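# Open the tagged valve by its stated number of turns

## Task

Every valve starts closed. Find the valve with a tag chained to it and open it by the number of full turns written on that tag, leaving all other valves closed. The result must hold by itself once the robot lets go, and nothing the robot is touching at the end may sink when released.

## Robot and tools

Robot: two FANUC CRX-5iA six-joint arms, left_arm and right_arm, each carrying a Robotiq two-finger gripper that opens to 140 mm. Base of left_arm is at (+0.042, +0.340, 0) m and right_arm at (-0.016, -0.319, 0) m, both yawed only slightly from facing +x. The names are labels, not sides of any image.

Scene frame: origin on the table surface midway between the bases, +z up, +x reaching out over the table, left_arm on the +y side. All printed hand poses use this frame.

Gripper geometry: fingers extend along the hand's +z axis and close along its y axis. end_effector_position is the point midway between the pads when closed; fingertips lie about 33 mm past it when closed and 9 mm when fully open. Closing pushes the tips roughly 24 mm farther from the arm, so keep that clearance above surfaces.

Tool execute_actions: argument "actions" is a list holding zero or one item. An empty list sends nothing and returns the state with camera pictures. A motion item is {"rows": [...], "steps": n}, n from 4 to 15 (default 15), each step 1/30 s; row k is used on step k and the final row repeats if rows run out. A wait item is {"steps": n} with n up to 300 and no rows; it issues no command. Add "pictures": true to get images with a motion or wait. A refused call moves nothing.

Row layout: one list of 18 numbers, each within [-1, 1], always covering both arms. Numbers 1-6 are left_arm joint offsets in order waist, shoulder, elbow, forearm roll, wrist pitch, wrist roll; 7-9 are left gripper position, force_limit, speed; 10-18 repeat this for right_arm. Joint values are scaled offsets, not poses: 1.0 equals 1.983 rad for waist and shoulder, 2.38 rad for elbow, 2.975 rad for the three wrist joints. Each is measured from the joint angles printed in the most recent result that lists them (or from the current angles if none yet, and for later calls within the same reply), never from the preceding row. So all zeros drags the arm back to that reference, it does not hold still. Joint ranges in rad: waist ±3.491, shoulder ±3.140, elbow -1.187 to 4.328, forearm roll ±3.316, wrist pitch ±3.140, wrist roll ±3.927. Asking more than 0.010 rad beyond a range gets the call refused; true ends may differ by up to 0.010 rad and requests past them are clipped, sometimes reported as "joint sent to its limit".

Gripper numbers are absolute settings, not offsets. position: +1 fully open, about -0.8 pads touch, -1 closes until blocked. force_limit: about 14 N at -1, 60 N at 0, 107 N at +1. speed: about 30, 140, 250 mm/s at -1, 0, +1. To leave a gripper unchanged, resend its previous three numbers. To squeeze harder while gripping, raise force_limit and change position from -1 to -0.98 (or back).

Motion limits: joint target rates up to 2.62 rad/s (waist, shoulder), 3.14 (elbow), 3.93 (wrist joints), with 0.5 s acceleration and synchronized arrival. Targets are kept within 0.805 / 0.966 / 1.21 rad of measured angles, and scaled back if they would put the gripper over 70 mm from where it is. Between calls the arms keep heading to the last row's target until they settle or a step is HELD. Each result is sampled 4 steps before its action ends; those steps finish afterward. The simulation runs while you compose a reply.

Result lines: per-arm end_effector_position (m) and end_effector_quat_wxyz, approximate and worse at long reach; Joint positions (rad) and Joint velocities (rad/s), one block per arm in column order; object_status: 0 moving, 1 blocked while opening, 2 blocked while closing (a proper grip), 3 reached target or pads met; position_measured in counts, 3 open to 230 closed, nonlinear. "joint command not followed" means the clearance check altered joint targets; HELD marks steps where the row was not sent. MOTOR HOT warns of heating; OVER-TEMPERATURE FAULT brakes that arm until cooled.

Tool zoom_image: camera (cam_high, cam_left_wrist or cam_right_wrist) and region [x0, y0, x1, y1] in pixels of that camera's latest 896x504 image, origin top-left, region no larger than 504x504. cam_high is fixed; wrist cameras ride on the hands. Calibration (K, distortion, T_world_to_cam) is supplied and may be slightly off.

Tool read_manual: section "licences" only; returns URDF licence text, no motion.

Tool finished_scene: argument scene (1 or 2); ends that scene permanently and reports whether it succeeded.

Avoid: contact torque reaching 139 N m (waist, shoulder, elbow) or 34.8 N m (wrist joints), or any outside force of 150 N, which halts that arm for 10 s; arms colliding or pressing each other; knocking or placing anything off the table; drops, slips, slams and heavy pushes. Loose objects may get brief outside nudges.

Each tool is called after "Request:" as name(argument=value, ...), one argument or row to a line, values as JSON.

## Session

Request:
execute_actions(
  actions=[],
)

Scene clock: 0.00 s of 5350.00 s.
left_arm: end_effector_position=(+0.2126, +0.4103, +0.2449) position_measured=3 object_status=3 end_effector_quat_wxyz=(+0.525, +0.710, -0.469, +0.015) | right_arm: end_effector_position=(+0.4768, -0.2356, +0.2708) position_measured=3 object_status=3 end_effector_quat_wxyz=(+0.001, +0.997, +0.083, -0.002)
Joint positions: left_arm=[ 0.97   0.182 -0.242 -0.054 -2.251 -0.666] | right_arm=[ 0.263  0.137  0.221  0.    -1.66   1.306]
Joint velocities: left_arm=[ 0.001 -0.     0.     0.001  0.     0.   ] | right_arm=[-0.     0.    -0.     0.001 -0.     0.   ]

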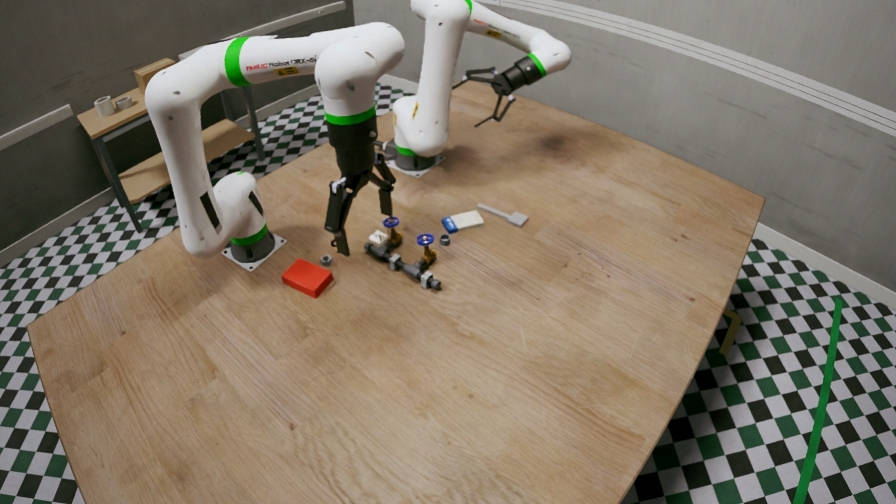

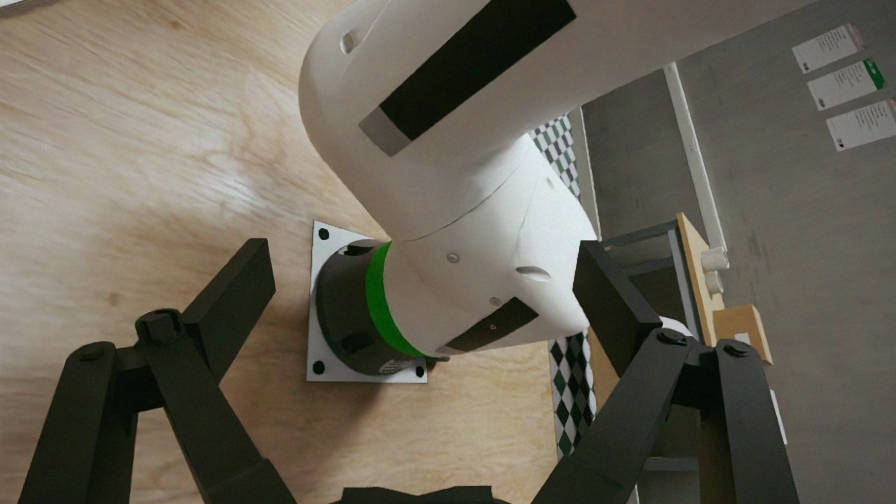

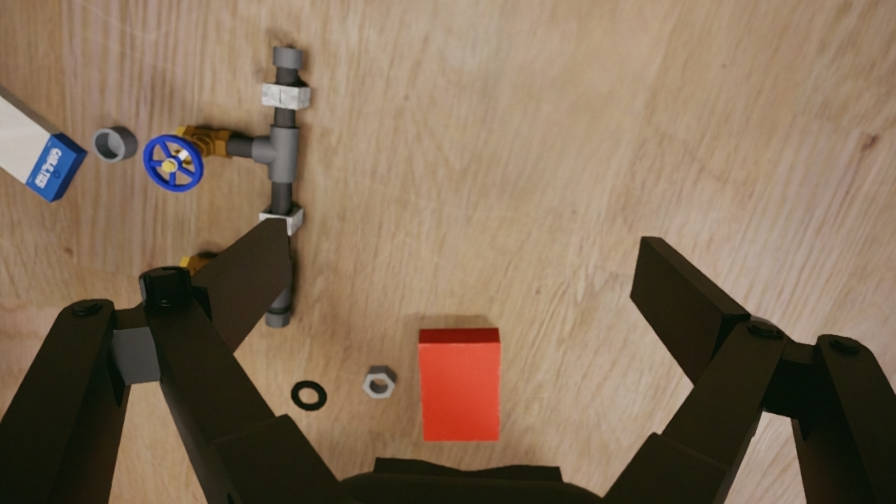

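Request:
zoom_image(
  camera="cam_high",
  region=[330, 190, 490, 300],
)

Request:
zoom_image(
  camera="cam_right_wrist",
  region=[60, 30, 360, 340],
)

Region (330, 190, 490, 300) of cam_high's 896x504 image, scaled by 3.150, with more detail than that image has; it fills the top 346 rows of this view, and the rest is white.

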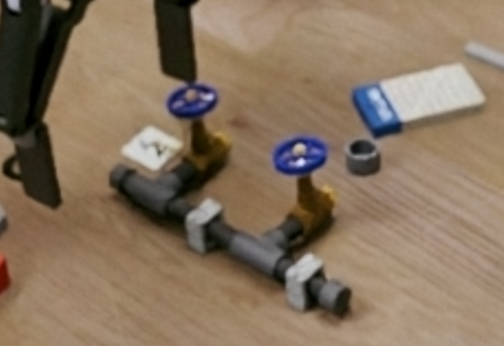

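Region (60, 30, 360, 340) of cam_right_wrist's 896x504 image, scaled by 1.626, with more detail than that image has; it fills the left 488 columns of this view, and the rest is white.

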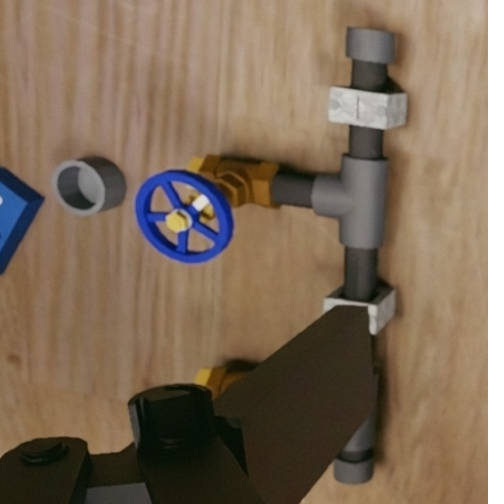

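Request:
execute_actions(
  actions=[
    {"rows":[[0,0,0,0,0,0,1,0,0,0.22,0.005,-0.045,0,0.041,-0.147,1,0,0]],"steps":15},
  ],
)

Request:
execute_actions(
  actions=[
    {"steps":10},
  ],
  pictures=true,
)

Scene clock: 1.97 s of 5350.00 s.
left_arm: end_effector_position=(+0.2126, +0.4103, +0.2449) position_measured=3 object_status=3 end_effector_quat_wxyz=(+0.525, +0.710, -0.469, +0.015) | right_arm: end_effector_position=(+0.4531, -0.1355, +0.2472) position_measured=3 object_status=3 end_effector_quat_wxyz=(+0.001, +0.997, +0.083, -0.001)
Joint positions: left_arm=[ 0.97   0.182 -0.242 -0.054 -2.251 -0.666] | right_arm=[ 0.466  0.141  0.171  0.    -1.603  1.103]
Joint velocities: left_arm=[-0.     0.     0.     0.001 -0.     0.   ] | right_arm=[ 0.792  0.018 -0.194 -0.001  0.219 -0.789]
Steps of this call (steps 1 to 48: nothing new was sent; steps 49 to 59: the first 11 steps of this action). Readings (joint positions | what the end effector reports):
49: left_arm=[0.970 0.182 -0.242 -0.054 -2.251 -0.666] | right_arm=[0.263 0.137 0.221 0.000 -1.660 1.306] | left_arm position_measured=3 object_status=3 | right_arm position_measured=3 object_status=3
50: left_arm=[0.970 0.182 -0.242 -0.054 -2.251 -0.666] | right_arm=[0.265 0.137 0.221 0.000 -1.659 1.305] | left_arm position_measured=3 object_status=3 | right_arm position_measured=3 object_status=3
52: left_arm=[0.970 0.182 -0.242 -0.054 -2.251 -0.666] | right_arm=[0.286 0.137 0.215 0.000 -1.653 1.284] | left_arm position_measured=3 object_status=3 | right_arm position_measured=3 object_status=3
56: left_arm=[0.970 0.182 -0.242 -0.054 -2.251 -0.666] | right_arm=[0.386 0.139 0.191 0.000 -1.625 1.184] | left_arm position_measured=3 object_status=3 | right_arm position_measured=3 object_status=3
59: the state above

Scene clock: 2.30 s of 5350.00 s.
left_arm: end_effector_position=(+0.2126, +0.4103, +0.2449) position_measured=3 object_status=3 end_effector_quat_wxyz=(+0.525, +0.710, -0.469, +0.015) | right_arm: end_effector_position=(+0.4011, -0.0316, +0.2205) position_measured=3 object_status=3 end_effector_quat_wxyz=(-0.000, +0.997, +0.083, +0.000)
Joint positions: left_arm=[ 0.97   0.182 -0.242 -0.054 -2.251 -0.666] | right_arm=[ 0.695  0.146  0.115  0.    -1.539  0.874]
Joint velocities: left_arm=[ 0.002 -0.001 -0.    -0.    -0.    -0.002] | right_arm=[ 0.194  0.003 -0.047 -0.001  0.053 -0.193]
Kept back: nothing.
Steps of this call (steps 1 to 4: the last 4 steps of your previous action; steps 5 to 10: the robot went on to your last target). Readings (joint positions | what the end effector reports):
1: left_arm=[0.970 0.182 -0.242 -0.054 -2.251 -0.666] | right_arm=[0.493 0.142 0.164 0.000 -1.595 1.076] | left_arm position_measured=3 object_status=3 | right_arm position_measured=3 object_status=3
2: left_arm=[0.970 0.182 -0.242 -0.054 -2.251 -0.666] | right_arm=[0.520 0.142 0.158 0.000 -1.588 1.049] | left_arm position_measured=3 object_status=3 | right_arm position_measured=3 object_status=3
4: left_arm=[0.970 0.182 -0.242 -0.054 -2.251 -0.666] | right_arm=[0.573 0.144 0.145 0.000 -1.573 0.996] | left_arm position_measured=3 object_status=3 | right_arm position_measured=3 object_status=3
8: left_arm=[0.970 0.182 -0.242 -0.054 -2.251 -0.666] | right_arm=[0.671 0.146 0.121 0.000 -1.546 0.898] | left_arm position_measured=3 object_status=3 | right_arm position_measured=3 object_status=3
10: the state above
camera_calibration (this result's frames):
cam_left_wrist: T_world_to_cam=[[-0.655941, 0.0124523, 0.754709, -0.0627294], [-0.285783, 0.921331, -0.263585, -0.245744], [-0.698619, -0.388579, -0.60078, 0.650473], [0, 0, 0, 1]] pos_world=[0.343056, 0.479953, 0.373359]
cam_right_wrist: T_world_to_cam=[[0.202692, -0.977805, -0.0530478, -0.0908787], [-0.913966, -0.20835, 0.34822, 0.287927], [-0.351544, -0.0220975, -0.935911, 0.536428], [0, 0, 0, 1]] pos_world=[0.470153, -0.0170184, 0.396966]

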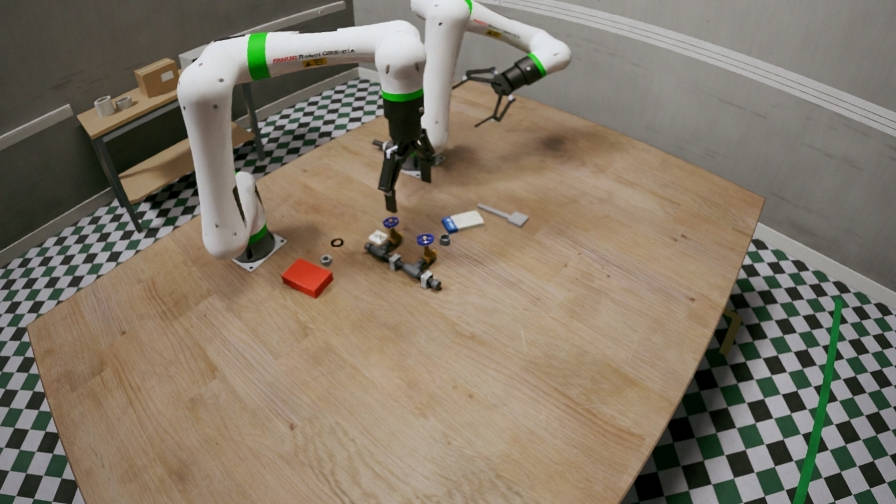

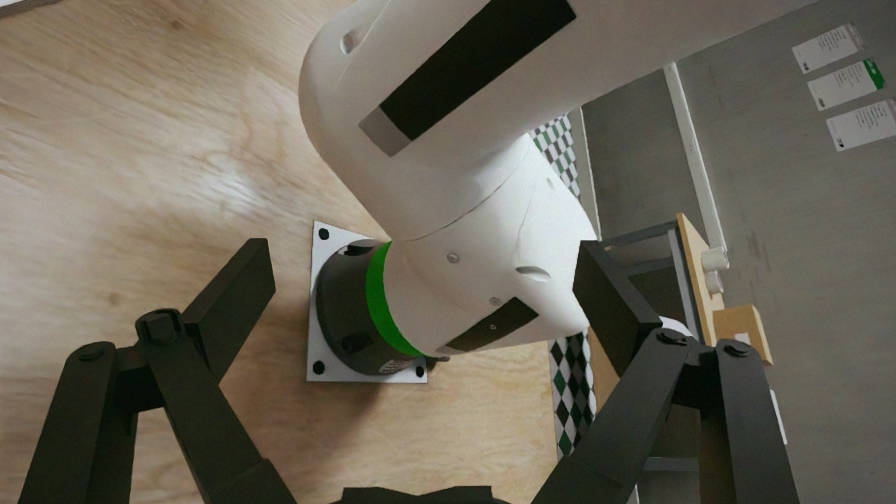

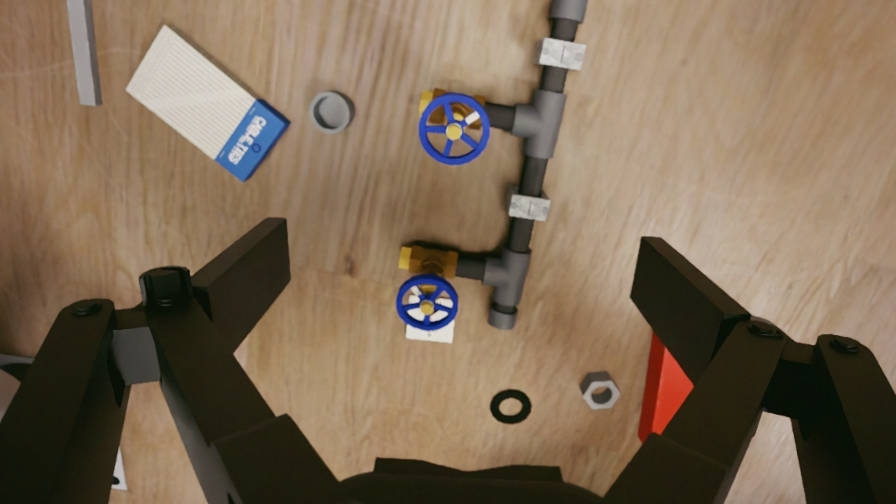

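Request:
zoom_image(
  camera="cam_high",
  region=[355, 210, 415, 260],
)

Request:
zoom_image(
  camera="cam_right_wrist",
  region=[380, 220, 540, 360],
)

Region (355, 210, 415, 260) of cam_high's 896x504 image, scaled by 8.400, with more detail than that image has.

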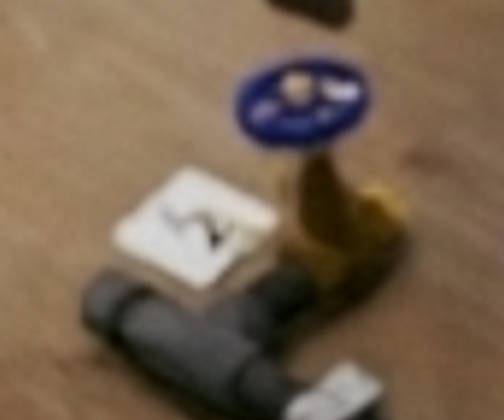

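Region (380, 220, 540, 360) of cam_right_wrist's 896x504 image, scaled by 3.150, with more detail than that image has; it fills the top 441 rows of this view, and the rest is white.

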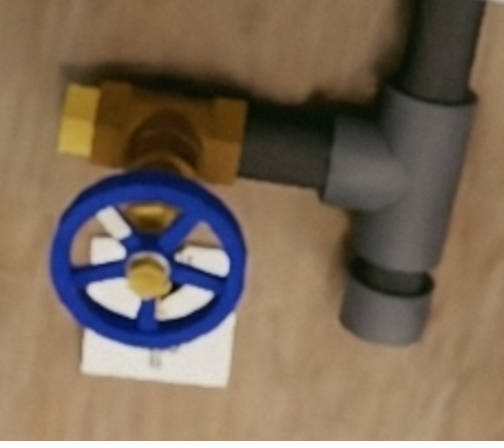

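Request:
execute_actions(
  actions=[
    {"rows":[[0,0,0,0,0,0,1,0,0,0.133,-0.119,-0.1025,0,0.002,-0.089,1,0,0]],"steps":15},
  ],
)

Request:
execute_actions(
  actions=[
    {"steps":12},
  ],
  pictures=true,
)

Scene clock: 3.53 s of 5350.00 s.
left_arm: end_effector_position=(+0.2126, +0.4103, +0.2449) position_measured=3 object_status=3 end_effector_quat_wxyz=(+0.525, +0.710, -0.469, +0.015) | right_arm: end_effector_position=(+0.2959, -0.0187, +0.2218) position_measured=3 object_status=3 end_effector_quat_wxyz=(+0.001, +0.997, +0.083, -0.000)
Joint positions: left_arm=[ 0.97   0.182 -0.242 -0.054 -2.251 -0.666] | right_arm=[ 0.903 -0.039 -0.077  0.    -1.534  0.664]
Joint velocities: left_arm=[-0.    -0.    -0.     0.001 -0.     0.001] | right_arm=[ 0.711 -0.647 -0.662  0.001  0.013 -0.707]
Steps of this call (steps 1 to 26: the robot went on to your last target; steps 27 to 37: the first 11 steps of this action). Readings (joint positions | what the end effector reports):
27: left_arm=[0.970 0.182 -0.242 -0.054 -2.251 -0.666] | right_arm=[0.699 0.147 0.114 0.000 -1.538 0.869] | left_arm position_measured=3 object_status=3 | right_arm position_measured=3 object_status=3
28: left_arm=[0.970 0.182 -0.242 -0.054 -2.251 -0.666] | right_arm=[0.701 0.145 0.111 0.000 -1.538 0.867] | left_arm position_measured=3 object_status=3 | right_arm position_measured=3 object_status=3
30: left_arm=[0.970 0.182 -0.242 -0.054 -2.251 -0.666] | right_arm=[0.722 0.126 0.092 0.000 -1.537 0.846] | left_arm position_measured=3 object_status=3 | right_arm position_measured=3 object_status=3
34: left_arm=[0.970 0.182 -0.242 -0.054 -2.251 -0.666] | right_arm=[0.823 0.034 -0.002 0.000 -1.535 0.745] | left_arm position_measured=3 object_status=3 | right_arm position_measured=3 object_status=3
37: the state above

Scene clock: 3.93 s of 5350.00 s.
left_arm: end_effector_position=(+0.2126, +0.4103, +0.2449) position_measured=3 object_status=3 end_effector_quat_wxyz=(+0.525, +0.710, -0.469, +0.015) | right_arm: end_effector_position=(+0.2699, -0.0207, +0.2198) position_measured=3 object_status=3 end_effector_quat_wxyz=(+0.001, +0.997, +0.082, -0.000)
Joint positions: left_arm=[ 0.97   0.182 -0.242 -0.054 -2.251 -0.666] | right_arm=[ 0.959 -0.09  -0.129  0.    -1.533  0.609]
Joint velocities: left_arm=[-0.     0.002 -0.     0.001 -0.     0.002] | right_arm=[ 0. -0. -0. -0. -0. -0.]
Kept back: nothing.
Steps of this call (steps 1 to 4: the last 4 steps of your previous action; steps 5 to 12: the robot went on to your last target). Readings (joint positions | what the end effector reports):
1: left_arm=[0.970 0.182 -0.242 -0.054 -2.251 -0.666] | right_arm=[0.925 -0.059 -0.098 0.000 -1.534 0.643] | left_arm position_measured=3 object_status=3 | right_arm position_measured=3 object_status=3
2: left_arm=[0.970 0.182 -0.242 -0.054 -2.251 -0.666] | right_arm=[0.942 -0.074 -0.113 0.000 -1.533 0.626] | left_arm position_measured=3 object_status=3 | right_arm position_measured=3 object_status=3
4: left_arm=[0.970 0.182 -0.242 -0.054 -2.251 -0.666] | right_arm=[0.958 -0.088 -0.128 0.000 -1.533 0.610] | left_arm position_measured=3 object_status=3 | right_arm position_measured=3 object_status=3
8: left_arm=[0.970 0.182 -0.242 -0.054 -2.251 -0.666] | right_arm=[0.959 -0.089 -0.129 0.000 -1.533 0.609] | left_arm position_measured=3 object_status=3 | right_arm position_measured=3 object_status=3
12: the state above
camera_calibration (this result's frames):
cam_left_wrist: T_world_to_cam=[[-0.655941, 0.0124522, 0.754709, -0.0627295], [-0.285784, 0.921331, -0.263585, -0.245744], [-0.698619, -0.388579, -0.60078, 0.650473], [0, 0, 0, 1]] pos_world=[0.343056, 0.479953, 0.373359]
cam_right_wrist: T_world_to_cam=[[0.201653, -0.978101, -0.0515296, -0.0537134], [-0.913879, -0.206818, 0.349359, 0.170286], [-0.352366, -0.0233577, -0.935571, 0.490054], [0, 0, 0, 1]] pos_world=[0.339131, -0.00587223, 0.396221]

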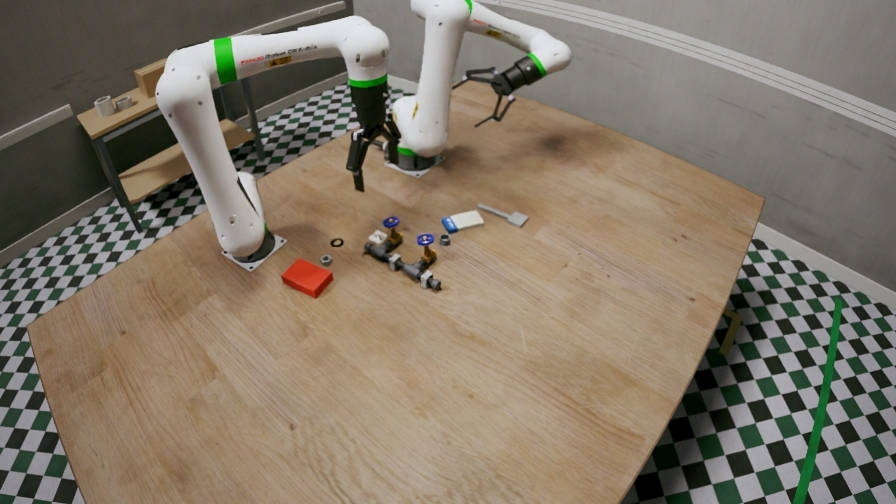

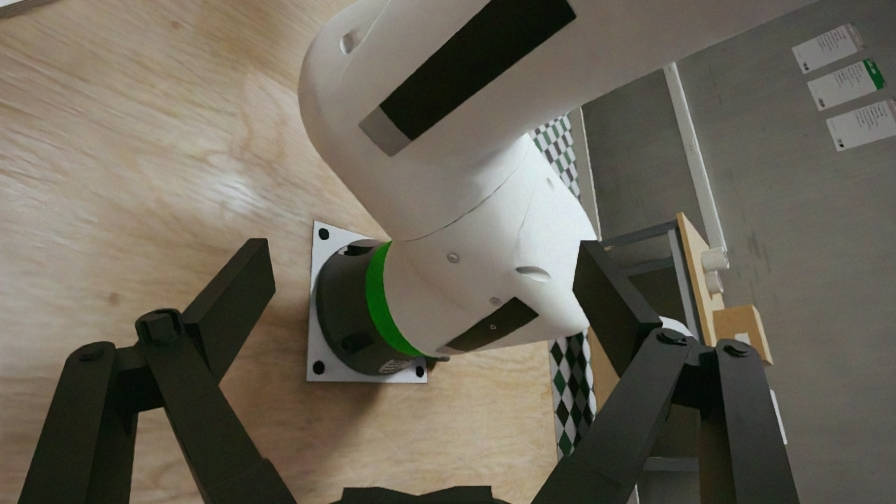

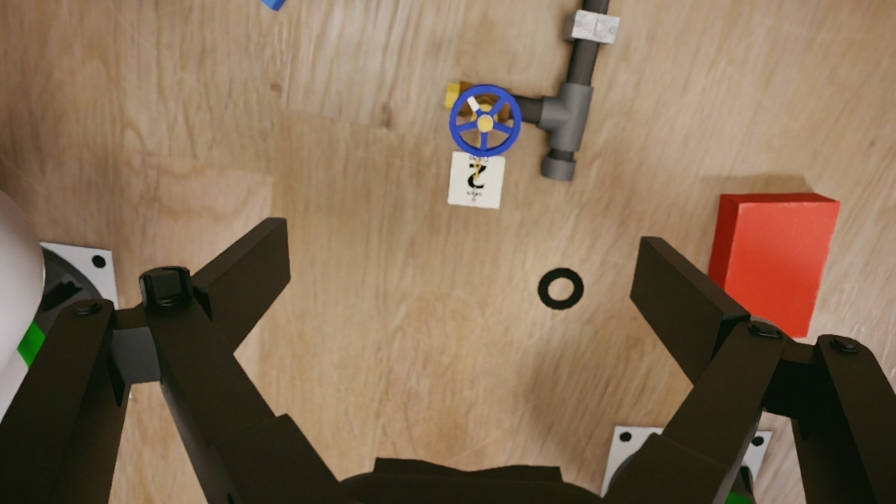

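Request:
zoom_image(
  camera="cam_right_wrist",
  region=[420, 70, 580, 220],
)

Region (420, 70, 580, 220) of cam_right_wrist's 896x504 image, scaled by 3.150, with more detail than that image has; it fills the top 472 rows of this view, and the rest is white.

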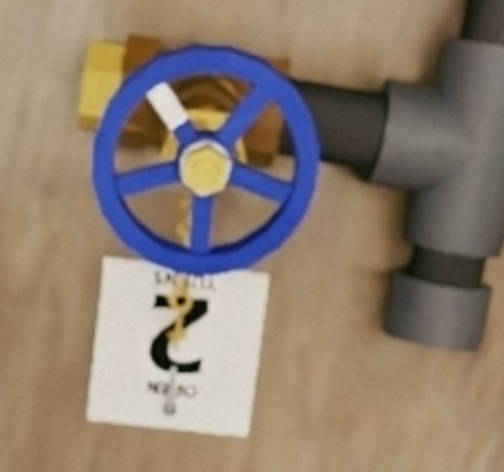

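Request:
execute_actions(
  actions=[
    {"rows":[[0,0,0,0,0,0,1,0,0,-0.0436,0.0454,-0.023,0,0.049,-1,0.05,0,0]],"steps":15},
  ],
)

Request:
execute_actions(
  actions=[
    {"steps":25},
  ],
  pictures=true,
)

Scene clock: 5.53 s of 5350.00 s.
left_arm: end_effector_position=(+0.2126, +0.4103, +0.2449) position_measured=3 object_status=3 end_effector_quat_wxyz=(+0.525, +0.710, -0.469, +0.015) | right_arm: end_effector_position=(+0.2836, -0.0192, +0.1996) position_measured=73 object_status=0 end_effector_quat_wxyz=(+0.001, +0.990, -0.141, -0.000)
Joint positions: left_arm=[ 0.97   0.182 -0.242 -0.054 -2.251 -0.666] | right_arm=[ 0.929 -0.059 -0.148  0.    -1.484  0.191]
Joint velocities: left_arm=[ 0.     0.     0.     0.002 -0.    -0.   ] | right_arm=[-0.171  0.178 -0.108  0.001  0.284 -2.504]
Steps of this call (steps 1 to 30: the robot went on to your last target; steps 31 to 37: nothing new was sent; steps 38 to 48: the first 11 steps of this action). Readings (joint positions | what the end effector reports):
38: left_arm=[0.970 0.182 -0.242 -0.054 -2.251 -0.666] | right_arm=[0.959 -0.090 -0.129 0.000 -1.533 0.609] | left_arm position_measured=3 object_status=3 | right_arm position_measured=3 object_status=0
39: left_arm=[0.970 0.182 -0.242 -0.054 -2.251 -0.666] | right_arm=[0.959 -0.090 -0.129 0.000 -1.533 0.605] | left_arm position_measured=3 object_status=3 | right_arm position_measured=5 object_status=0
41: left_arm=[0.970 0.182 -0.242 -0.054 -2.251 -0.666] | right_arm=[0.956 -0.087 -0.131 0.000 -1.529 0.574] | left_arm position_measured=3 object_status=3 | right_arm position_measured=20 object_status=0
45: left_arm=[0.970 0.182 -0.242 -0.054 -2.251 -0.666] | right_arm=[0.944 -0.075 -0.138 0.000 -1.509 0.407] | left_arm position_measured=3 object_status=3 | right_arm position_measured=51 object_status=0
48: the state above

Scene clock: 6.37 s of 5350.00 s.
left_arm: end_effector_position=(+0.2126, +0.4103, +0.2449) position_measured=3 object_status=3 end_effector_quat_wxyz=(+0.525, +0.710, -0.469, +0.015) | right_arm: end_effector_position=(+0.3098, -0.0204, +0.1598) position_measured=123 object_status=3 end_effector_quat_wxyz=(-0.000, -0.149, +0.989, -0.000)
Joint positions: left_arm=[ 0.97   0.182 -0.242 -0.054 -2.251 -0.666] | right_arm=[ 0.872  0.    -0.184  0.    -1.388 -2.312]
Joint velocities: left_arm=[ 0.     0.001  0.     0.     0.    -0.   ] | right_arm=[-0.006  0.006 -0.003  0.     0.008 -0.897]
Kept back: nothing.
Steps of this call (steps 1 to 4: the last 4 steps of your previous action; steps 5 to 25: the robot went on to your last target). Readings (joint positions | what the end effector reports):
1: left_arm=[0.970 0.182 -0.242 -0.054 -2.251 -0.666] | right_arm=[0.923 -0.053 -0.152 0.000 -1.473 0.101] | left_arm position_measured=3 object_status=3 | right_arm position_measured=81 object_status=0
2: left_arm=[0.970 0.182 -0.242 -0.054 -2.251 -0.666] | right_arm=[0.917 -0.046 -0.156 0.000 -1.463 0.003] | left_arm position_measured=3 object_status=3 | right_arm position_measured=89 object_status=0
4: left_arm=[0.970 0.182 -0.242 -0.054 -2.251 -0.666] | right_arm=[0.906 -0.035 -0.162 0.000 -1.445 -0.220] | left_arm position_measured=3 object_status=3 | right_arm position_measured=104 object_status=0
8: left_arm=[0.970 0.182 -0.242 -0.054 -2.251 -0.666] | right_arm=[0.891 -0.019 -0.172 0.000 -1.419 -0.714] | left_arm position_measured=3 object_status=3 | right_arm position_measured=123 object_status=0
25: the state above
camera_calibration (this result's frames):
cam_left_wrist: T_world_to_cam=[[-0.655941, 0.0124522, 0.754709, -0.0627295], [-0.285784, 0.921331, -0.263585, -0.245744], [-0.698619, -0.38858, -0.60078, 0.650473], [0, 0, 0, 1]] pos_world=[0.343056, 0.479953, 0.373359]
cam_right_wrist: T_world_to_cam=[[-0.331084, 0.942078, -0.0536042, 0.139914], [0.878181, 0.328416, 0.347767, -0.316253], [0.345228, 0.0680658, -0.936047, 0.233786], [0, 0, 0, 1]] pos_world=[0.243341, -0.0438604, 0.336317]

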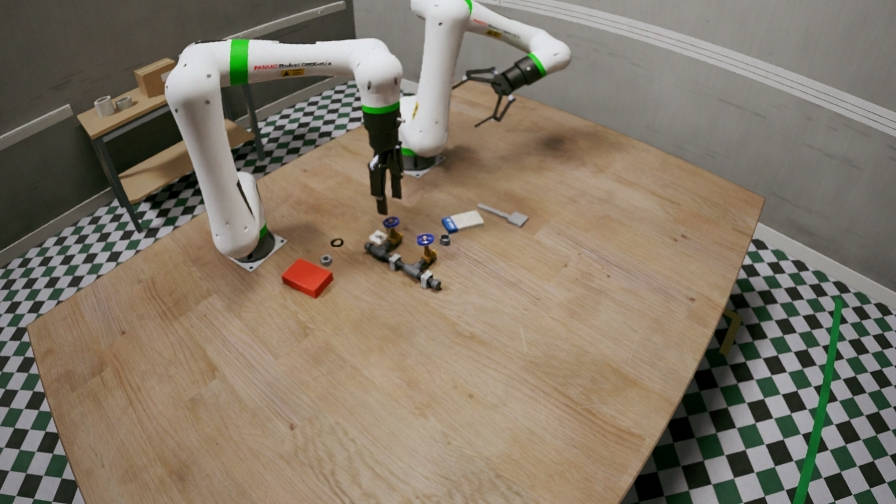

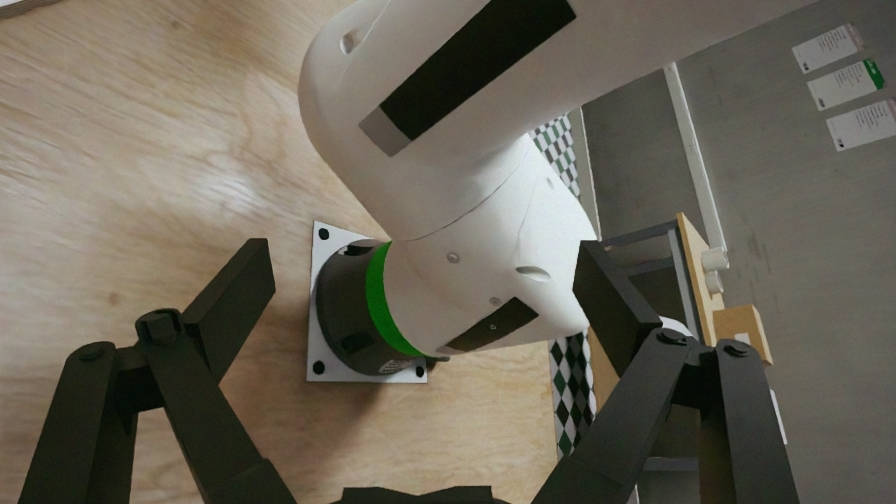

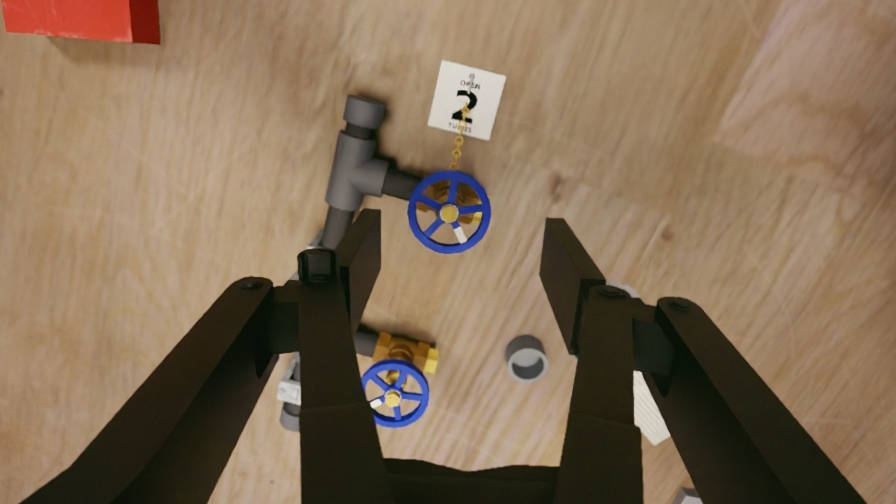

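Request:
execute_actions(
  actions=[
    {"rows":[[0,0,0,0,0,0,1,0,0,-0.0066,0.019,-0.0496,0,0.0527,-0.018,0.05,0,0]],"steps":15},
  ],
  pictures=true,
)

Scene clock: 7.17 s of 5350.00 s.
left_arm: end_effector_position=(+0.2126, +0.4103, +0.2449) position_measured=3 object_status=3 end_effector_quat_wxyz=(+0.525, +0.710, -0.469, +0.015) | right_arm: end_effector_position=(+0.3130, -0.0258, +0.0950) position_measured=123 object_status=3 end_effector_quat_wxyz=(+0.000, -0.116, +0.993, +0.000)
Joint positions: left_arm=[ 0.97   0.182 -0.242 -0.054 -2.251 -0.666] | right_arm=[ 0.859  0.038 -0.302  0.    -1.231 -2.366]
Joint velocities: left_arm=[-0.001 -0.     0.     0.001 -0.     0.   ] | right_arm=[ 0.    -0.    -0.001 -0.     0.006  0.004]
Steps of this call (steps 1 to 13: the robot went on to your last target; steps 14 to 24: the first 11 steps of this action). Readings (joint positions | what the end effector reports):
14: left_arm=[0.970 0.182 -0.242 -0.054 -2.251 -0.666] | right_arm=[0.872 0.001 -0.184 0.000 -1.387 -2.366] | left_arm position_measured=3 object_status=3 | right_arm position_measured=123 object_status=3
15: left_arm=[0.970 0.182 -0.242 -0.054 -2.251 -0.666] | right_arm=[0.872 0.001 -0.186 0.000 -1.384 -2.366] | left_arm position_measured=3 object_status=3 | right_arm position_measured=123 object_status=3
17: left_arm=[0.970 0.182 -0.242 -0.054 -2.251 -0.666] | right_arm=[0.869 0.009 -0.210 0.000 -1.352 -2.366] | left_arm position_measured=3 object_status=3 | right_arm position_measured=123 object_status=3
21: left_arm=[0.970 0.182 -0.242 -0.054 -2.251 -0.666] | right_arm=[0.860 0.035 -0.292 0.000 -1.245 -2.366] | left_arm position_measured=3 object_status=3 | right_arm position_measured=123 object_status=3
24: the state above
camera_calibration (this result's frames):
cam_left_wrist: T_world_to_cam=[[-0.655941, 0.0124522, 0.754709, -0.0627294], [-0.285784, 0.921331, -0.263585, -0.245744], [-0.698619, -0.38858, -0.60078, 0.650473], [0, 0, 0, 1]] pos_world=[0.343056, 0.479953, 0.373359]
cam_right_wrist: T_world_to_cam=[[-0.26719, 0.962198, -0.0527705, 0.123108], [0.89797, 0.268477, 0.34867, -0.302527], [0.349657, 0.0457748, -0.935759, 0.170476], [0, 0, 0, 1]] pos_world=[0.244945, -0.0450364, 0.271503]

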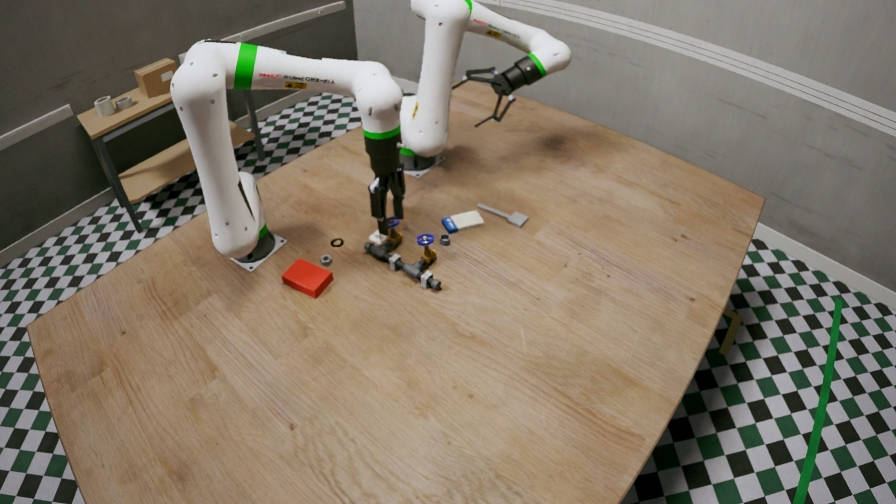

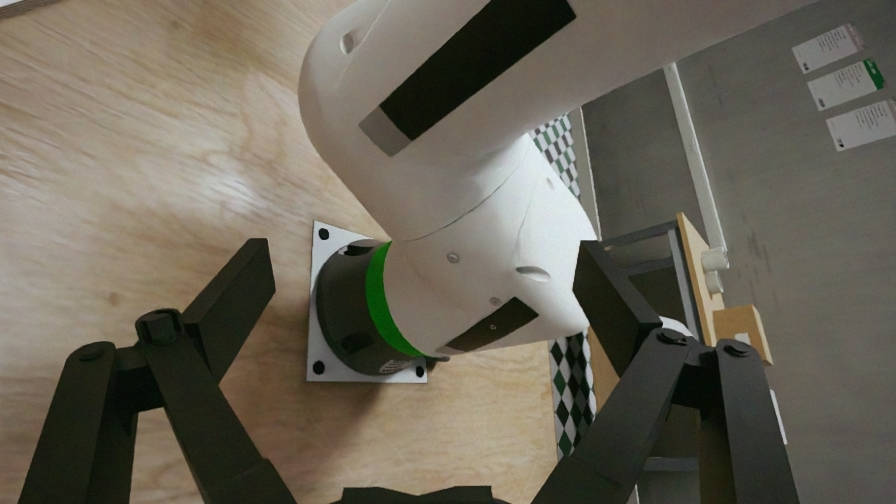

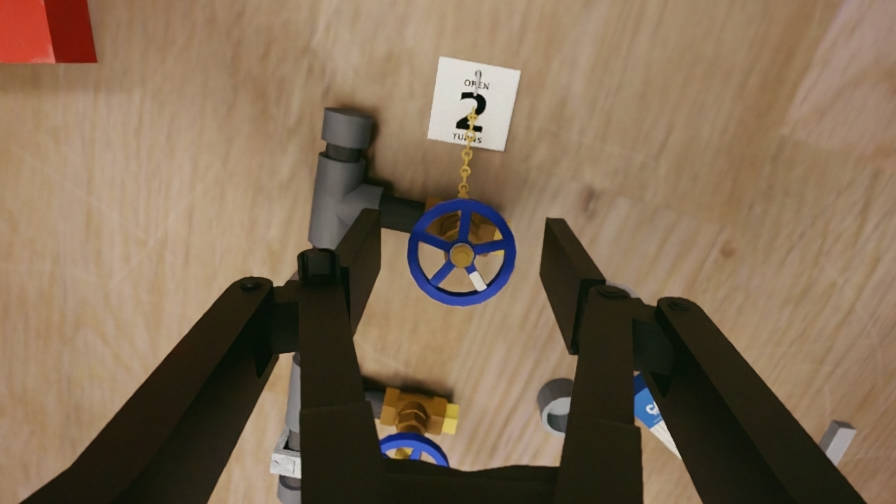

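Request:
execute_actions(
  actions=[
    {"rows":[[0,0,0,0,0,0,1,0,0,0,0,0,0,0,0,-1,0.3,0]],"steps":12},
  ],
  pictures=true,
)

Scene clock: 7.67 s of 5350.00 s.
left_arm: end_effector_position=(+0.2126, +0.4103, +0.2449) position_measured=3 object_status=3 end_effector_quat_wxyz=(+0.525, +0.710, -0.469, +0.015) | right_arm: end_effector_position=(+0.3129, -0.0260, +0.0949) position_measured=169 object_status=0 end_effector_quat_wxyz=(+0.000, -0.116, +0.993, +0.000)
Joint positions: left_arm=[ 0.97   0.182 -0.242 -0.054 -2.251 -0.666] | right_arm=[ 0.859  0.038 -0.302  0.    -1.231 -2.366]
Joint velocities: left_arm=[ 0.001 -0.001 -0.     0.001  0.    -0.   ] | right_arm=[-0.    -0.001  0.001 -0.002  0.001  0.   ]
Steps of this call (steps 1 to 4: the last 4 steps of your previous action; steps 5 to 7: the robot went on to your last target; steps 8 to 15: the first 8 steps of this action). Readings (joint positions | what the end effector reports):
8: left_arm=[0.970 0.182 -0.242 -0.054 -2.251 -0.666] | right_arm=[0.859 0.038 -0.302 0.000 -1.231 -2.366] | left_arm position_measured=3 object_status=3 | right_arm position_measured=123 object_status=0
9: left_arm=[0.970 0.182 -0.242 -0.054 -2.251 -0.666] | right_arm=[0.859 0.038 -0.302 0.000 -1.231 -2.366] | left_arm position_measured=3 object_status=3 | right_arm position_measured=125 object_status=0
11: left_arm=[0.970 0.182 -0.242 -0.054 -2.251 -0.666] | right_arm=[0.859 0.038 -0.302 0.000 -1.231 -2.366] | left_arm position_measured=3 object_status=3 | right_arm position_measured=140 object_status=0
15: the state above
camera_calibration (this result's frames):
cam_left_wrist: T_world_to_cam=[[-0.655941, 0.0124521, 0.754709, -0.0627295], [-0.285784, 0.921331, -0.263584, -0.245744], [-0.698619, -0.388579, -0.60078, 0.650473], [0, 0, 0, 1]] pos_world=[0.343056, 0.479953, 0.373359]
cam_right_wrist: T_world_to_cam=[[-0.267559, 0.962083, -0.0529993, 0.123348], [0.897929, 0.268912, 0.348438, -0.302348], [0.349479, 0.045638, -0.935832, 0.170464], [0, 0, 0, 1]] pos_world=[0.244917, -0.0451457, 0.271412]

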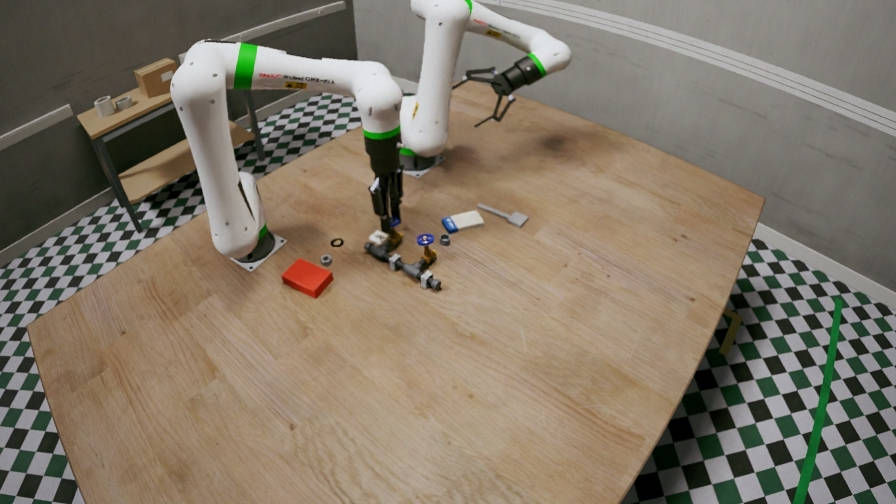

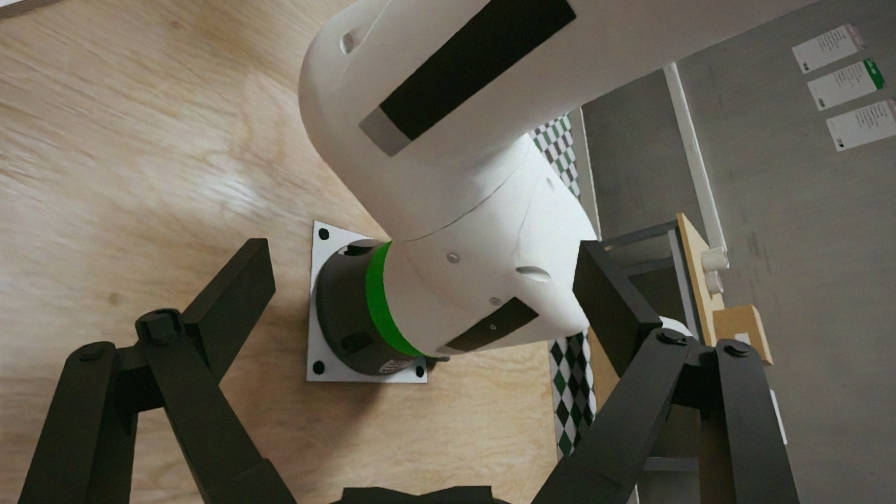

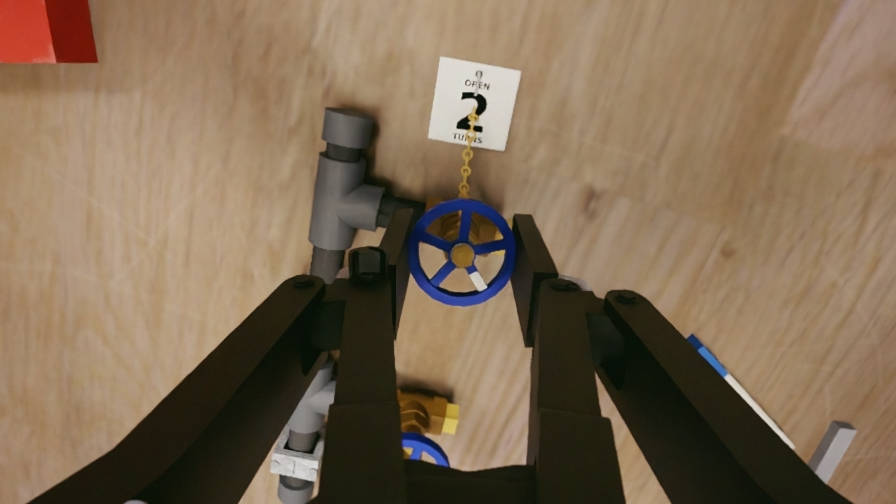

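Request:
execute_actions(
  actions=[
    {"rows":[[0,0,0,0,0,0,1,0,0,0,0,0,0,0,0.4,-1,0.3,0]],"steps":15},
  ],
  pictures=true,
)

Scene clock: 8.97 s of 5350.00 s.
left_arm: end_effector_position=(+0.2126, +0.4103, +0.2449) position_measured=3 object_status=3 end_effector_quat_wxyz=(+0.525, +0.710, -0.469, +0.015) | right_arm: end_effector_position=(+0.3130, -0.0258, +0.0950) position_measured=170 object_status=2 end_effector_quat_wxyz=(+0.000, -0.319, +0.948, +0.000)
Joint positions: left_arm=[ 0.97   0.182 -0.242 -0.054 -2.251 -0.666] | right_arm=[ 0.859  0.038 -0.302  0.    -1.231 -1.948]
Joint velocities: left_arm=[-0.003 -0.001 -0.     0.001  0.     0.001] | right_arm=[ 0.     0.    -0.    -0.    -0.001  2.507]
Steps of this call (steps 1 to 4: the last 4 steps of your previous action; steps 5 to 15: the robot went on to your last target; steps 16 to 28: nothing new was sent; steps 29 to 39: the first 11 steps of this action). Readings (joint positions | what the end effector reports):
29: left_arm=[0.970 0.182 -0.242 -0.054 -2.251 -0.666] | right_arm=[0.859 0.038 -0.302 0.000 -1.231 -2.366] | left_arm position_measured=3 object_status=3 | right_arm position_measured=170 object_status=2
30: left_arm=[0.970 0.182 -0.242 -0.054 -2.251 -0.666] | right_arm=[0.859 0.038 -0.302 0.000 -1.231 -2.364] | left_arm position_measured=3 object_status=3 | right_arm position_measured=170 object_status=2
32: left_arm=[0.970 0.182 -0.242 -0.054 -2.251 -0.666] | right_arm=[0.859 0.038 -0.302 0.000 -1.231 -2.332] | left_arm position_measured=3 object_status=3 | right_arm position_measured=170 object_status=2
36: left_arm=[0.970 0.182 -0.242 -0.054 -2.251 -0.666] | right_arm=[0.859 0.038 -0.302 0.000 -1.231 -2.165] | left_arm position_measured=3 object_status=3 | right_arm position_measured=170 object_status=2
39: the state above
camera_calibration (this result's frames):
cam_left_wrist: T_world_to_cam=[[-0.655941, 0.0124522, 0.754709, -0.0627295], [-0.285784, 0.921331, -0.263585, -0.245744], [-0.698619, -0.388579, -0.60078, 0.650473], [0, 0, 0, 1]] pos_world=[0.343056, 0.479953, 0.373359]
cam_right_wrist: T_world_to_cam=[[-0.634557, 0.771065, -0.0528757, 0.233146], [0.711749, 0.609667, 0.348882, -0.2355], [0.301248, 0.183752, -0.935674, 0.189167], [0, 0, 0, 1]] pos_world=[0.258575, -0.0709542, 0.271488]

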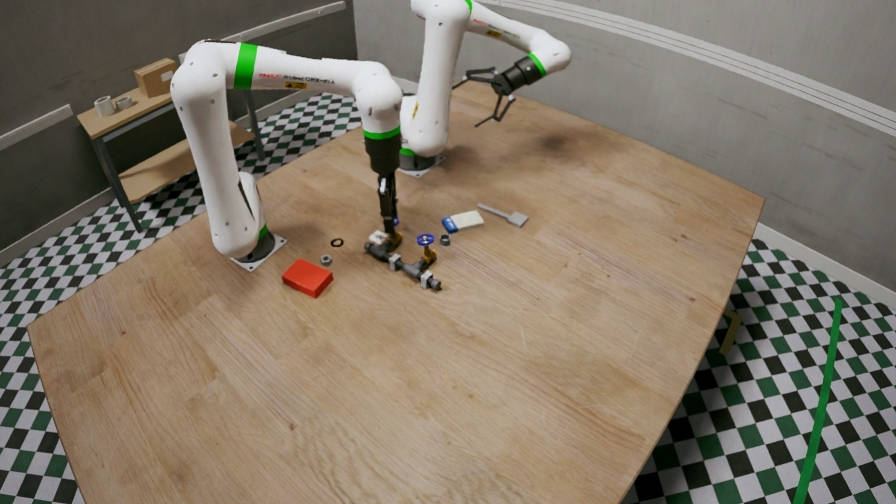

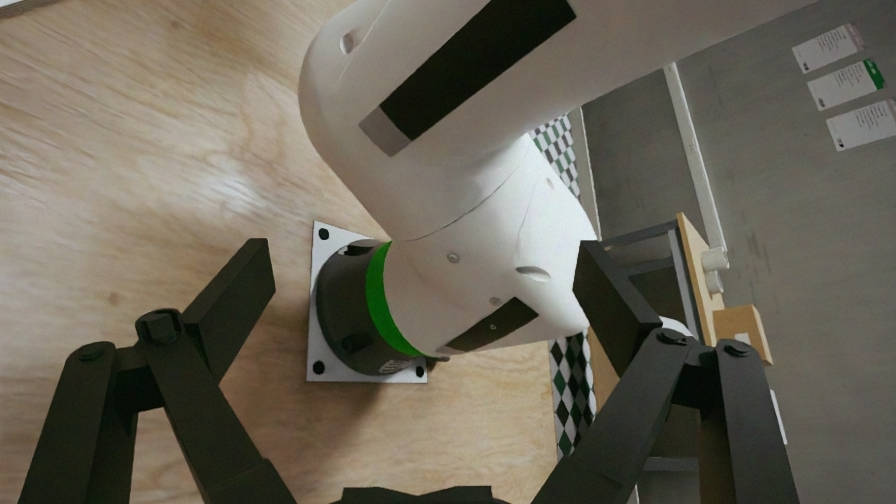

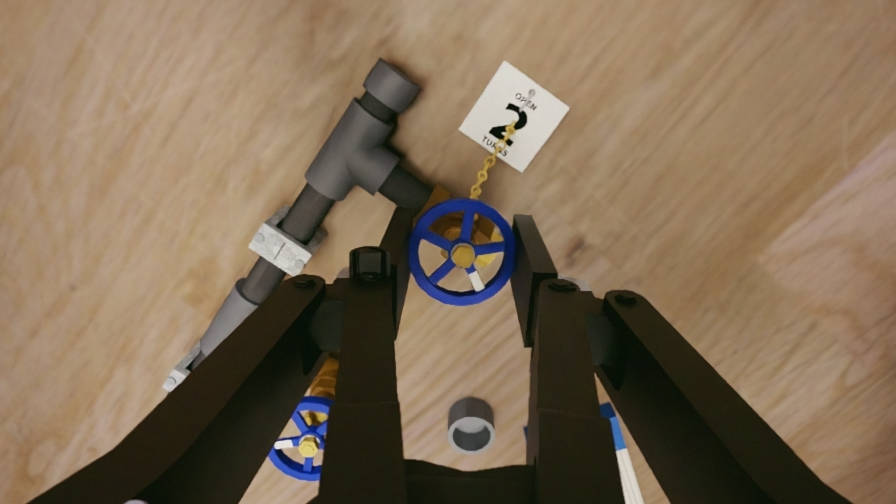

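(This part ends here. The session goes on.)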